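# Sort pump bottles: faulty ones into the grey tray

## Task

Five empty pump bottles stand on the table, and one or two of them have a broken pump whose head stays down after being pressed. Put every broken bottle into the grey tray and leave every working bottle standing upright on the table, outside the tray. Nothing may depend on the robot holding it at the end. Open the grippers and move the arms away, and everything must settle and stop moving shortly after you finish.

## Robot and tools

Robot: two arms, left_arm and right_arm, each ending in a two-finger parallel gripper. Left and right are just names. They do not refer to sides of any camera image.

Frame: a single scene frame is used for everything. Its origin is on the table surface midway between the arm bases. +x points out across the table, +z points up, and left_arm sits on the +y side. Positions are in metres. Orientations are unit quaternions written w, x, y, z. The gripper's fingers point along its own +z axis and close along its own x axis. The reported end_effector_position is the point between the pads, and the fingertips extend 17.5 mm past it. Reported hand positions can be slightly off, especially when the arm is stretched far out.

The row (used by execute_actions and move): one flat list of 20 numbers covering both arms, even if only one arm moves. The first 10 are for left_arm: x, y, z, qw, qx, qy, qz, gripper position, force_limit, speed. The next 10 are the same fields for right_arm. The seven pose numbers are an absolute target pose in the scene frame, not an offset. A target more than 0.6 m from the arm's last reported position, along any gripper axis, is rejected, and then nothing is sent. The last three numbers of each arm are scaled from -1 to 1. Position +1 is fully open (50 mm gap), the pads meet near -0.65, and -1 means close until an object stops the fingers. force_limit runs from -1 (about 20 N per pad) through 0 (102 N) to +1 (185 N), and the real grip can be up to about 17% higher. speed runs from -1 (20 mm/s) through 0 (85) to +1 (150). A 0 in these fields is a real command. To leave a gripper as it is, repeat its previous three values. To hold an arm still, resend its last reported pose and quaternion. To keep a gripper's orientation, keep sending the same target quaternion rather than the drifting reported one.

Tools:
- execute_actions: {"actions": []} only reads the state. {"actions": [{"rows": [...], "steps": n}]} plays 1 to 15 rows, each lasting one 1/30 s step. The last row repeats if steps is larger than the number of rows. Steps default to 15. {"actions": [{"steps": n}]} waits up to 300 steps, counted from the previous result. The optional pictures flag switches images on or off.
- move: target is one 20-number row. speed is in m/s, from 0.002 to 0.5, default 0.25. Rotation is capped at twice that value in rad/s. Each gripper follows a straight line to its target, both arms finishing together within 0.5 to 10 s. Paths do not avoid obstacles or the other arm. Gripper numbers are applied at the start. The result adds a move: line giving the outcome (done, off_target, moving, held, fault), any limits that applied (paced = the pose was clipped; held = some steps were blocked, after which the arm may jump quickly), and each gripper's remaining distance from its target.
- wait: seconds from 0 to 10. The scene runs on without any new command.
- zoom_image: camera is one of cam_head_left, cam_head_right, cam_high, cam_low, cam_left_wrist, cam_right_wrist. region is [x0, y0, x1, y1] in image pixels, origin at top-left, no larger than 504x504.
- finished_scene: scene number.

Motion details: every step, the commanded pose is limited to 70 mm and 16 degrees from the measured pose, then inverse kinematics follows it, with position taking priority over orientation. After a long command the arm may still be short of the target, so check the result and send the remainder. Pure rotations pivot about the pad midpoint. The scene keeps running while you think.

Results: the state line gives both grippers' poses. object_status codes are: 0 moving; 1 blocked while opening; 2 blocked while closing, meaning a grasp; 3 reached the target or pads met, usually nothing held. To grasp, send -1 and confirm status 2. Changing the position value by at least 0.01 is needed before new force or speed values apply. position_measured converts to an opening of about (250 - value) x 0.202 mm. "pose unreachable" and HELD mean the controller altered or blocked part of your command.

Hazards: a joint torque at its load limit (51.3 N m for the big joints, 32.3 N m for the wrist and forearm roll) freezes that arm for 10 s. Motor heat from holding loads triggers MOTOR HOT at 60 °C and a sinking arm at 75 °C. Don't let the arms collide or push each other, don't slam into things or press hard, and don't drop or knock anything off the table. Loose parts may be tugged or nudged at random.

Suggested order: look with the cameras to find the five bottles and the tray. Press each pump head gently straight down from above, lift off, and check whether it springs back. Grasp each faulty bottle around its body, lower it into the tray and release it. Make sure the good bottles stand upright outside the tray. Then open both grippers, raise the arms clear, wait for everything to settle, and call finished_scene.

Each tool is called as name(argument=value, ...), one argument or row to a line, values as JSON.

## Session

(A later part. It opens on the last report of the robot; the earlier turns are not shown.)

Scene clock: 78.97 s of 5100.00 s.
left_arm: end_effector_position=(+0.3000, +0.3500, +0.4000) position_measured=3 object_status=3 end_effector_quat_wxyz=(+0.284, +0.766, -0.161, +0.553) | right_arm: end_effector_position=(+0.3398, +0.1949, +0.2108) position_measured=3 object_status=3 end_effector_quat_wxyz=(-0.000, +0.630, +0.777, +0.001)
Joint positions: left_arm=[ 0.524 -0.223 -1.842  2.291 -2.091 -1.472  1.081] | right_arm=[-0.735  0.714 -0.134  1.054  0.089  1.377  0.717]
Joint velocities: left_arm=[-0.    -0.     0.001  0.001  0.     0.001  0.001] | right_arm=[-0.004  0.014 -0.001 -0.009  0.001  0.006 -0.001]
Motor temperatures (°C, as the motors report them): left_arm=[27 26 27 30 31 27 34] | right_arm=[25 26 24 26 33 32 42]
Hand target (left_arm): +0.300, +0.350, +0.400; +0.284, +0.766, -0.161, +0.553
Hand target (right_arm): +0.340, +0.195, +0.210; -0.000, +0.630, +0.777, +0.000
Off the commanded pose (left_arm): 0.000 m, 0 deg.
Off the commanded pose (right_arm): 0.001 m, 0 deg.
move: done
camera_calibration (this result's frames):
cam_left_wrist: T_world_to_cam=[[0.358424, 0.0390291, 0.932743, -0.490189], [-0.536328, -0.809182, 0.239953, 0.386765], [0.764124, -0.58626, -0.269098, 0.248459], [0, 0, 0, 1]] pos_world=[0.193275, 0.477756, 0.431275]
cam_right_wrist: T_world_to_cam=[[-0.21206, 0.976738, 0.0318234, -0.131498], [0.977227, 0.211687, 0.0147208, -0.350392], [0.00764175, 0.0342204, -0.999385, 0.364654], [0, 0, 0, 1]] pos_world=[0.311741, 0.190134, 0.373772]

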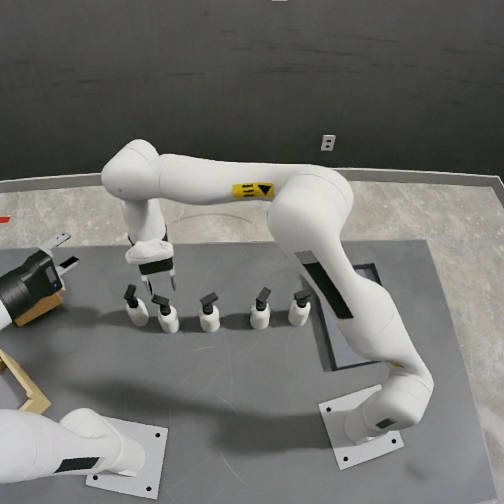

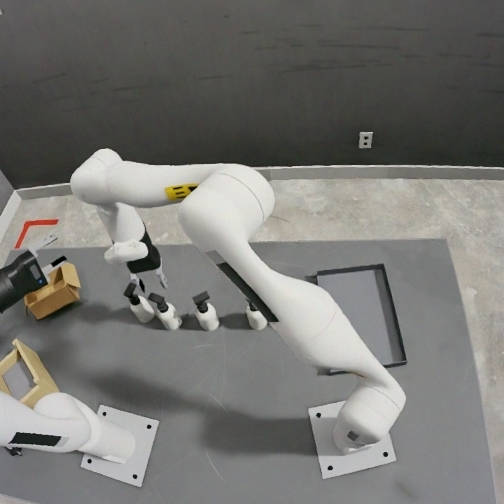

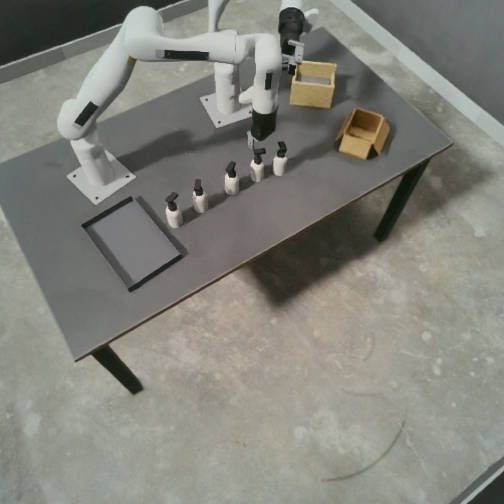

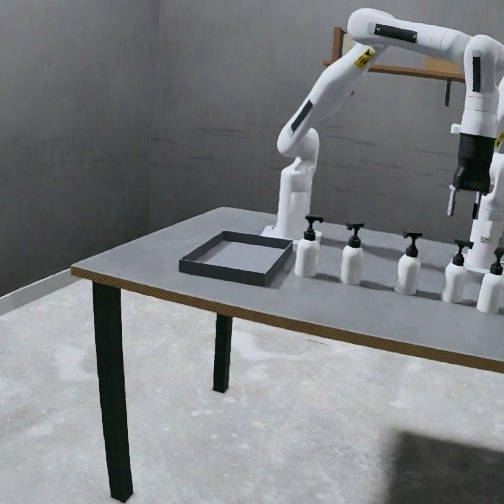

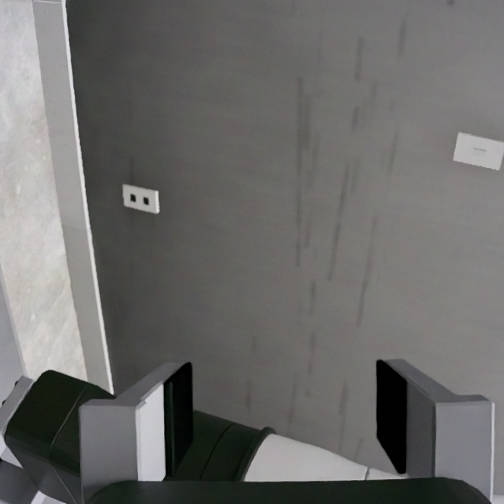

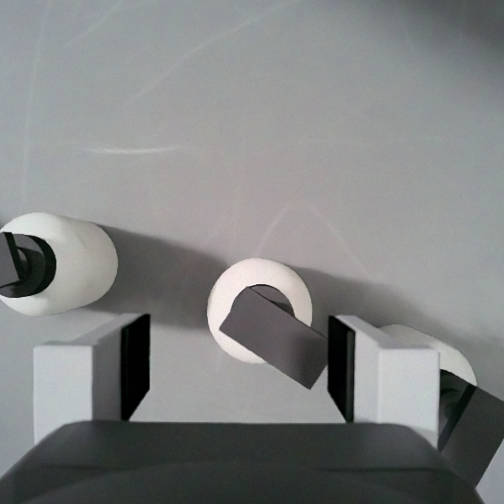

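move(
  target=[0.30,0.35,0.40,0.284,0.766,-0.161,0.553,1,0,0,0.340,0.198,0.19,0,0.63,0.777,0,-1,0,1],
)

move(
  target=[0.30,0.35,0.40,0.284,0.766,-0.161,0.553,1,0,0,0.340,0.198,0.141,0,0.63,0.777,0,-1,0,1],
  speed=0.04,
)

move(
  target=[0.30,0.35,0.40,0.284,0.766,-0.161,0.553,1,0,0,0.340,0.198,0.21,0,0.63,0.777,0,-1,0,1],
)

move(
  target=[0.30,0.35,0.40,0.284,0.766,-0.161,0.553,1,0,0,0.352,0.282,0.21,0,0.63,0.777,0,-1,0,1],
  speed=0.15,
)

zoom_image(
  camera="cam_low",
  region=[200,150,504,350],
)

Scene clock: 88.07 s of 5100.00 s.
left_arm: end_effector_position=(+0.3000, +0.3500, +0.4000) position_measured=3 object_status=3 end_effector_quat_wxyz=(+0.284, +0.766, -0.161, +0.553) | right_arm: end_effector_position=(+0.3400, +0.1981, +0.1901) position_measured=253 object_status=3 end_effector_quat_wxyz=(+0.000, +0.630, +0.777, +0.000)
Joint positions: left_arm=[ 0.524 -0.223 -1.842  2.291 -2.091 -1.472  1.081] | right_arm=[-0.737  0.735 -0.134  1.082  0.092  1.33   0.712]
Joint velocities: left_arm=[-0.001 -0.     0.     0.001 -0.001  0.001  0.   ] | right_arm=[-0.     0.001  0.001  0.002 -0.    -0.003 -0.   ]
Motor temperatures (°C, as the motors report them): left_arm=[27 26 27 30 31 27 34] | right_arm=[25 26 24 26 33 32 42]
Hand target (left_arm): +0.300, +0.350, +0.400; +0.284, +0.766, -0.161, +0.553
Hand target (right_arm): +0.340, +0.198, +0.190; +0.000, +0.630, +0.777, +0.000
Off the commanded pose (left_arm): 0.000 m, 0 deg.
Off the commanded pose (right_arm): 0.000 m, 0 deg.
After step 90, 5.37 s passed at rest.
move: done
camera_calibration (this result's frames):
cam_left_wrist: T_world_to_cam=[[0.358424, 0.0390291, 0.932743, -0.490189], [-0.536328, -0.809182, 0.239953, 0.386765], [0.764124, -0.58626, -0.269097, 0.248459], [0, 0, 0, 1]] pos_world=[0.193275, 0.477756, 0.431275]
cam_right_wrist: T_world_to_cam=[[-0.212715, 0.976633, 0.0306507, -0.133395], [0.977089, 0.21238, 0.0138337, -0.35093], [0.00700084, 0.0328911, -0.999434, 0.344326], [0, 0, 0, 1]] pos_world=[0.312104, 0.193483, 0.353074]

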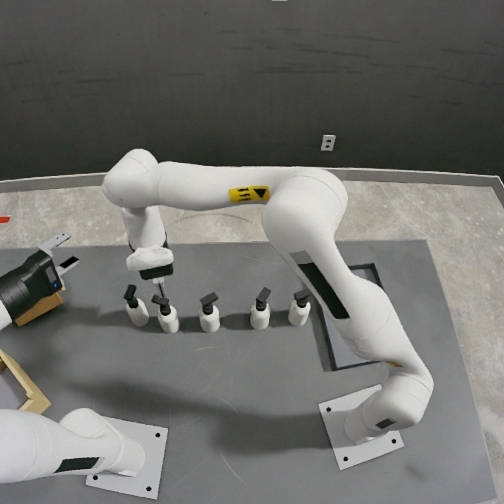

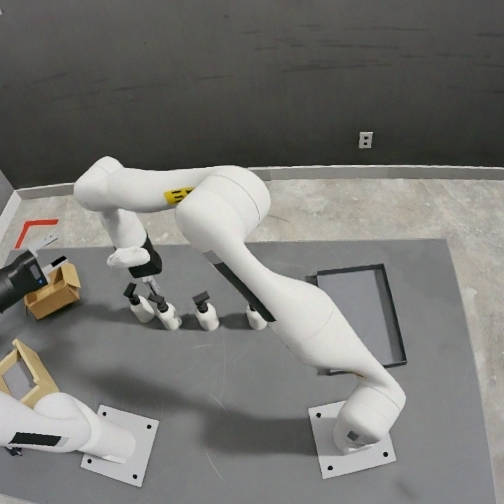

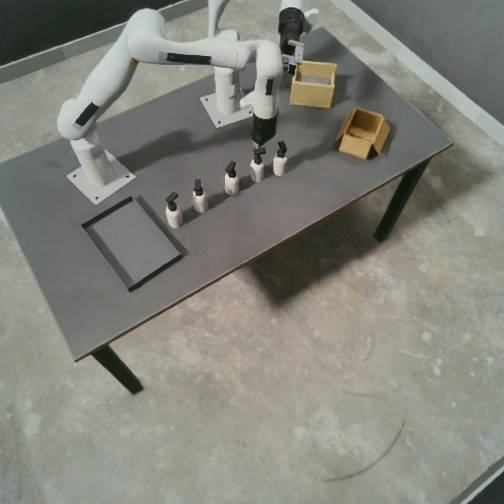

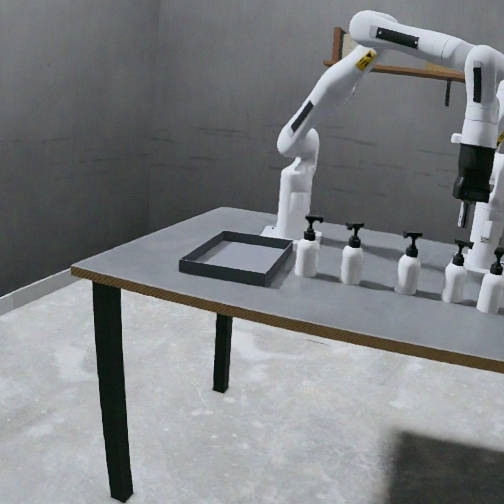

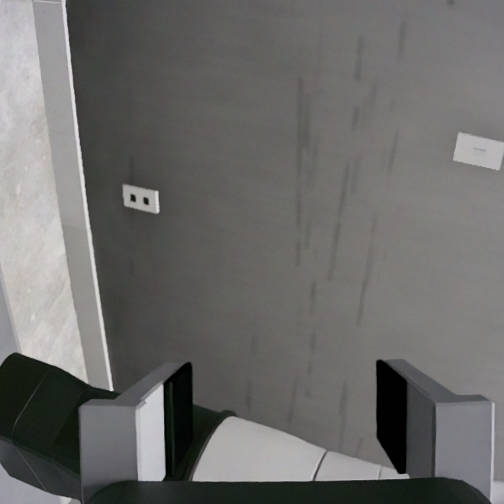

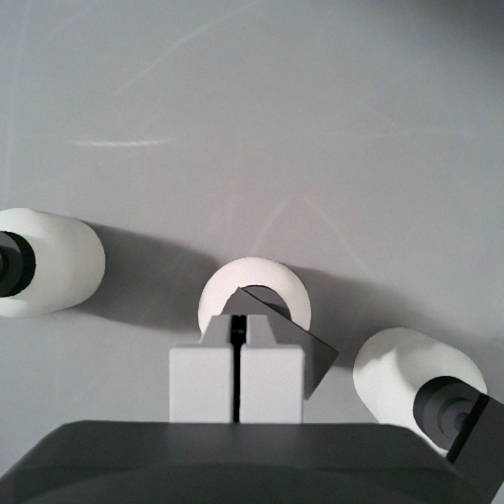

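Scene clock: 89.53 s of 5100.00 s.
left_arm: end_effector_position=(+0.3000, +0.3500, +0.4000) position_measured=3 object_status=3 end_effector_quat_wxyz=(+0.284, +0.766, -0.161, +0.553) | right_arm: end_effector_position=(+0.3409, +0.1995, +0.1450) position_measured=253 object_status=3 end_effector_quat_wxyz=(-0.000, +0.630, +0.777, +0.003)
Joint positions: left_arm=[ 0.524 -0.223 -1.842  2.291 -2.091 -1.472  1.081] | right_arm=[-0.734  0.769 -0.134  1.165  0.1    1.207  0.705]
Joint velocities: left_arm=[ 0.002 -0.    -0.     0.001 -0.    -0.    -0.   ] | right_arm=[ 0.    -0.002  0.     0.006  0.001 -0.004  0.   ]
Motor temperatures (°C, as the motors report them): left_arm=[27 26 27 30 31 27 34] | right_arm=[25 26 24 26 33 32 42]
Hand target (left_arm): +0.300, +0.350, +0.400; +0.284, +0.766, -0.161, +0.553
Hand target (right_arm): +0.340, +0.198, +0.141; -0.000, +0.630, +0.777, -0.000
Off the commanded pose (left_arm): 0.000 m, 0 deg.
Off the commanded pose (right_arm): 0.004 m, 0 deg.
move: off_target (right_arm)
camera_calibration (this result's frames):
cam_left_wrist: T_world_to_cam=[[0.358423, 0.039029, 0.932743, -0.490189], [-0.536328, -0.809182, 0.239952, 0.386765], [0.764124, -0.58626, -0.269097, 0.248459], [0, 0, 0, 1]] pos_world=[0.193275, 0.477757, 0.431275]
cam_right_wrist: T_world_to_cam=[[-0.212786, 0.97645, 0.0355926, -0.133876], [0.977042, 0.21224, 0.0185258, -0.352071], [0.0105354, 0.0387175, -0.999195, 0.296833], [0, 0, 0, 1]] pos_world=[0.312374, 0.193954, 0.307881]

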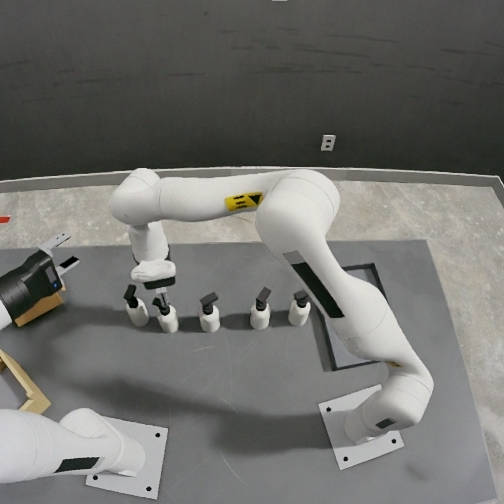

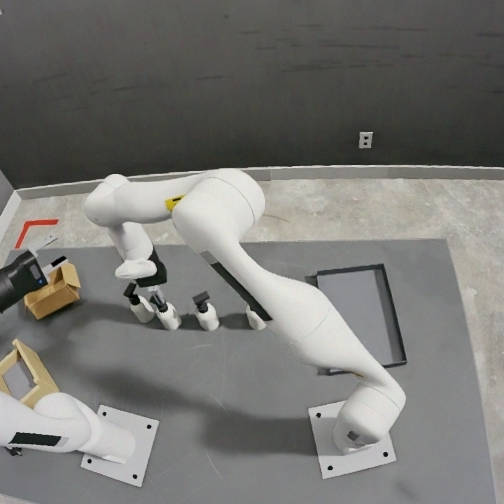

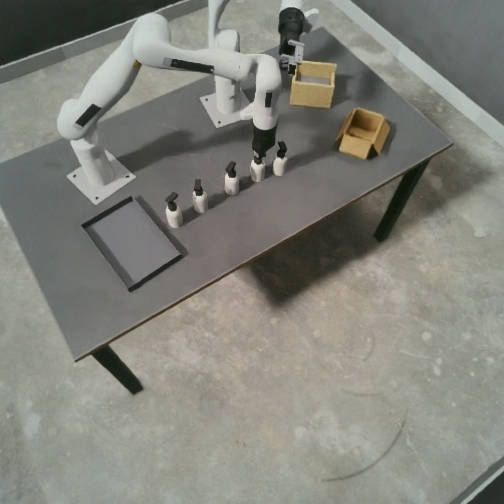

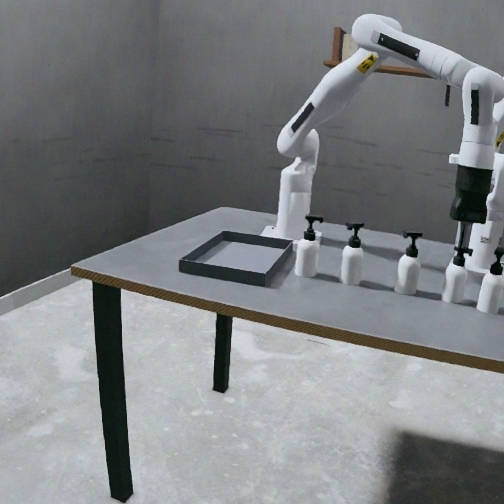

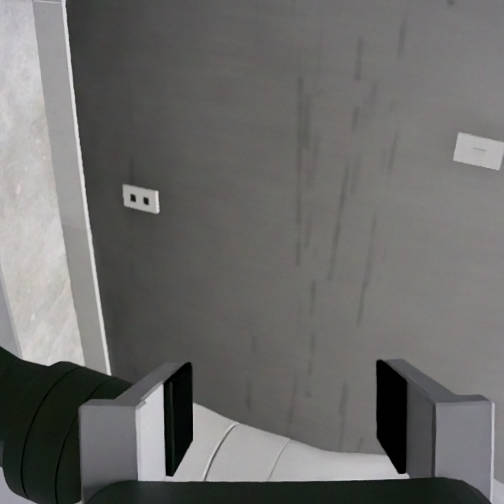

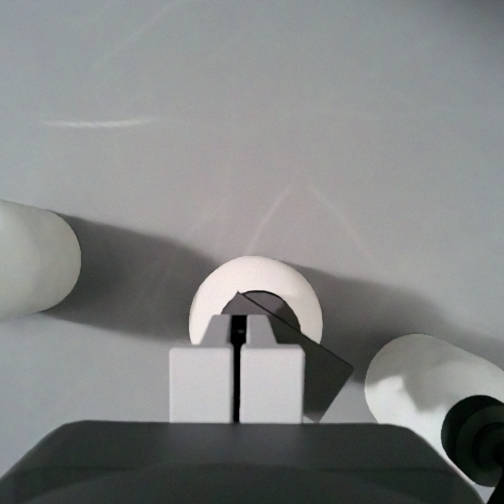

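Scene clock: 90.37 s of 5100.00 s.
left_arm: end_effector_position=(+0.3000, +0.3500, +0.4000) position_measured=3 object_status=3 end_effector_quat_wxyz=(+0.284, +0.766, -0.161, +0.553) | right_arm: end_effector_position=(+0.3399, +0.1978, +0.2101) position_measured=253 object_status=3 end_effector_quat_wxyz=(+0.000, +0.630, +0.777, +0.000)
Joint positions: left_arm=[ 0.524 -0.223 -1.842  2.291 -2.091 -1.472  1.081] | right_arm=[-0.738  0.722 -0.133  1.041  0.09   1.384  0.715]
Joint velocities: left_arm=[-0.001 -0.    -0.     0.    -0.     0.001 -0.   ] | right_arm=[-0.001  0.001  0.001 -0.003  0.     0.004 -0.   ]
Motor temperatures (°C, as the motors report them): left_arm=[27 26 27 30 31 27 34] | right_arm=[25 26 24 26 33 32 42]
Hand target (left_arm): +0.300, +0.350, +0.400; +0.284, +0.766, -0.161, +0.553
Hand target (right_arm): +0.340, +0.198, +0.210; +0.000, +0.630, +0.777, +0.000
Off the commanded pose (left_arm): 0.000 m, 0 deg.
Off the commanded pose (right_arm): 0.000 m, 0 deg.
move: done
camera_calibration (this result's frames):
cam_left_wrist: T_world_to_cam=[[0.358423, 0.0390291, 0.932743, -0.490189], [-0.536328, -0.809182, 0.239953, 0.386765], [0.764124, -0.58626, -0.269097, 0.248459], [0, 0, 0, 1]] pos_world=[0.193275, 0.477756, 0.431275]
cam_right_wrist: T_world_to_cam=[[-0.212233, 0.976736, 0.0307375, -0.133975], [0.977193, 0.211893, 0.0139576, -0.350928], [0.00711978, 0.0329987, -0.99943, 0.364267], [0, 0, 0, 1]] pos_world=[0.311897, 0.193197, 0.373075]

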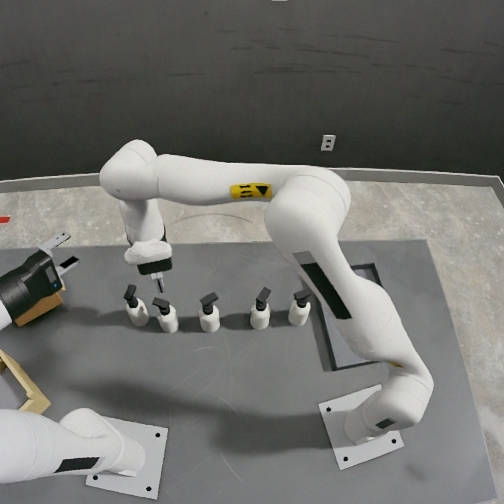

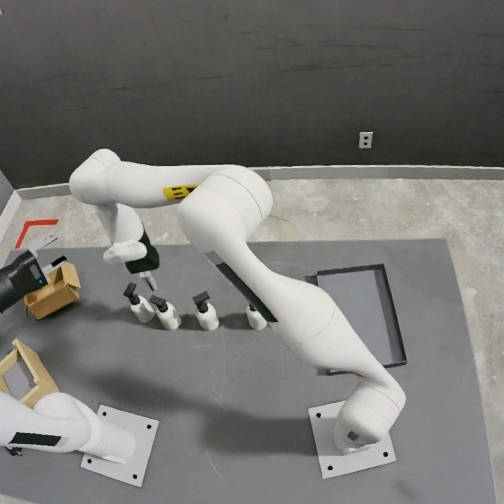

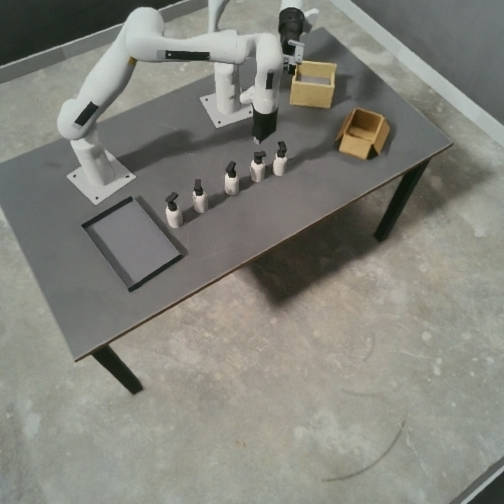

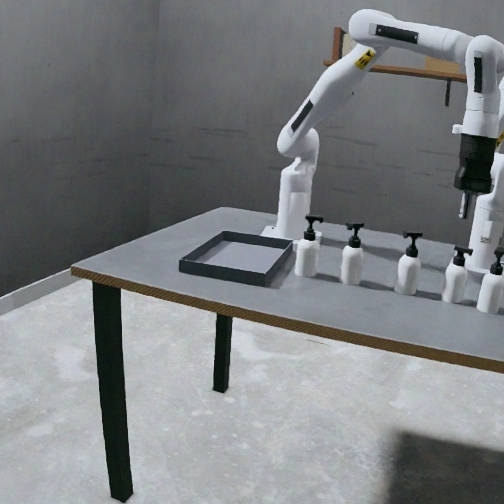

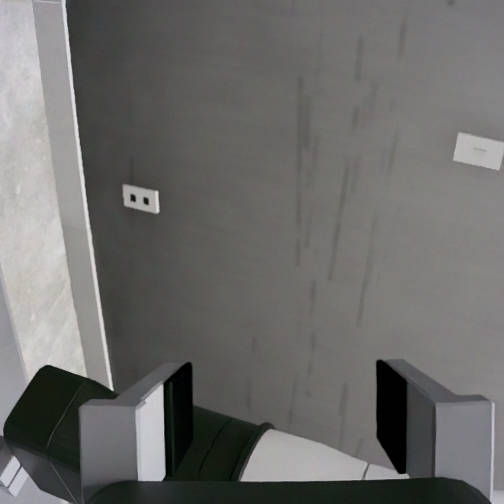

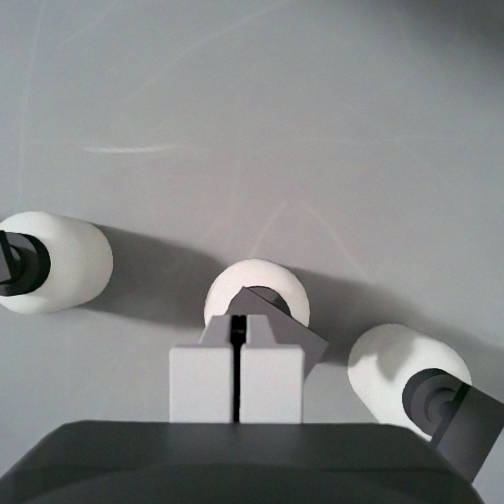

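Scene clock: 91.47 s of 5100.00 s.
left_arm: end_effector_position=(+0.3000, +0.3500, +0.4000) position_measured=3 object_status=3 end_effector_quat_wxyz=(+0.284, +0.766, -0.161, +0.553) | right_arm: end_effector_position=(+0.3516, +0.2818, +0.2111) position_measured=253 object_status=3 end_effector_quat_wxyz=(-0.000, +0.630, +0.777, +0.001)
Joint positions: left_arm=[ 0.524 -0.223 -1.842  2.291 -2.091 -1.472  1.081] | right_arm=[-0.825  0.977 -0.116  0.524  0.096  1.642  0.687]
Joint velocities: left_arm=[ 0.    -0.001 -0.001 -0.    -0.001 -0.001  0.   ] | right_arm=[-0.004  0.024  0.001 -0.04  -0.     0.027  0.002]
Motor temperatures (°C, as the motors report them): left_arm=[27 26 27 30 31 27 34] | right_arm=[25 26 24 26 33 32 42]
Hand target (left_arm): +0.300, +0.350, +0.400; +0.284, +0.766, -0.161, +0.553
Hand target (right_arm): +0.352, +0.282, +0.210; -0.000, +0.630, +0.777, +0.000
Off the commanded pose (left_arm): 0.000 m, 0 deg.
Off the commanded pose (right_arm): 0.001 m, 0 deg.
move: done
camera_calibration (this result's frames):
cam_left_wrist: T_world_to_cam=[[0.358423, 0.039029, 0.932743, -0.490189], [-0.536328, -0.809182, 0.239952, 0.386765], [0.764124, -0.58626, -0.269098, 0.248459], [0, 0, 0, 1]] pos_world=[0.193275, 0.477757, 0.431275]
cam_right_wrist: T_world_to_cam=[[-0.212149, 0.976712, 0.0320504, -0.21383], [0.977205, 0.21176, 0.0151277, -0.380468], [0.00798846, 0.0345291, -0.999372, 0.36169], [0, 0, 0, 1]] pos_world=[0.323542, 0.276929, 0.374072]

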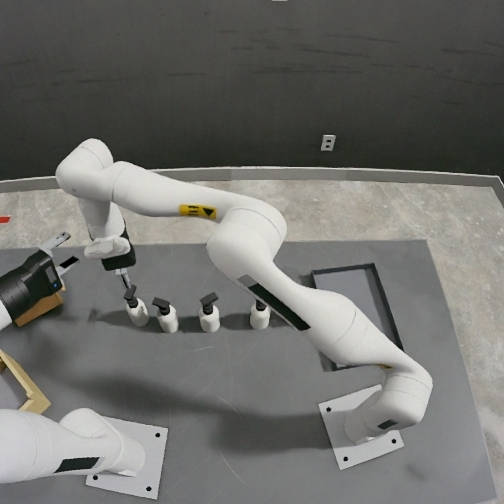

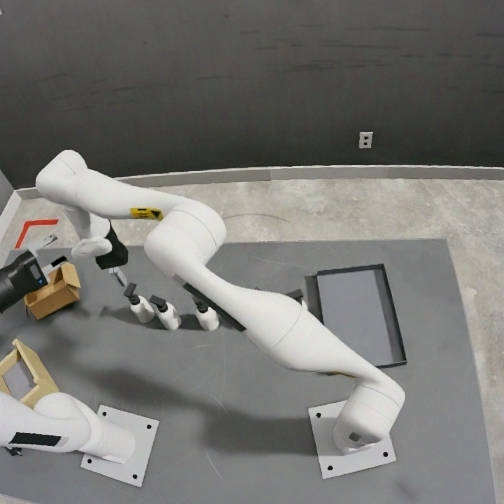

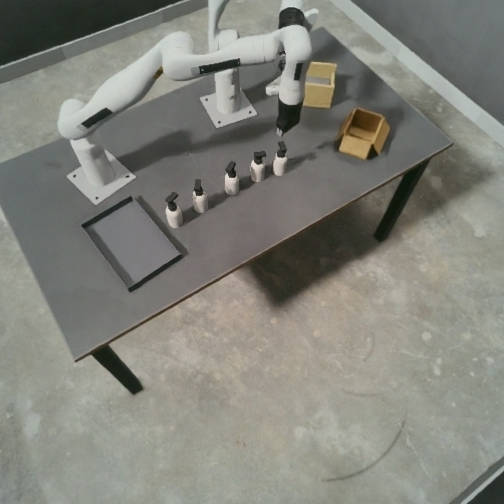

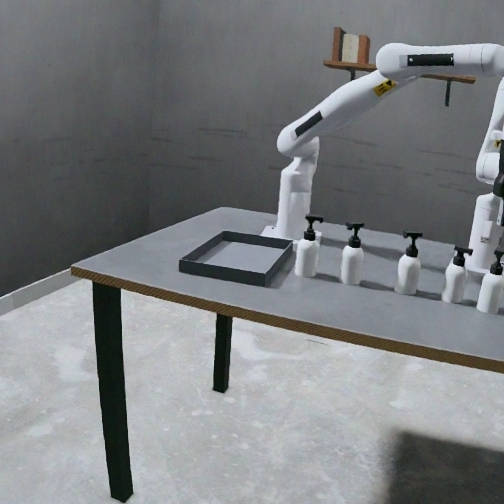

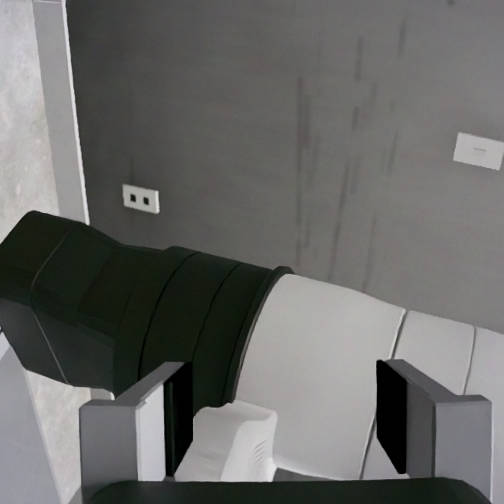

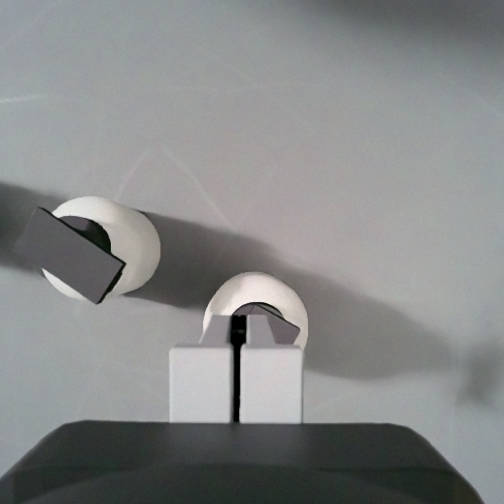

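Region (200, 150, 504, 350) of cam_low's 504x504 image, scaled by 1.658, with more detail than that image has; it fills the top 332 rows of this view, and the rest is white.

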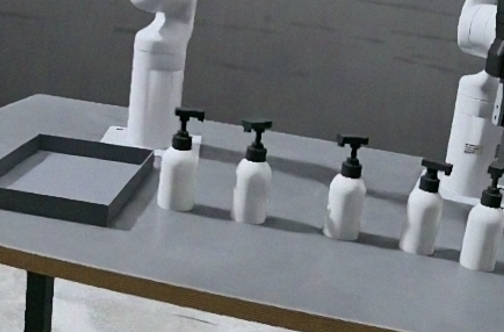

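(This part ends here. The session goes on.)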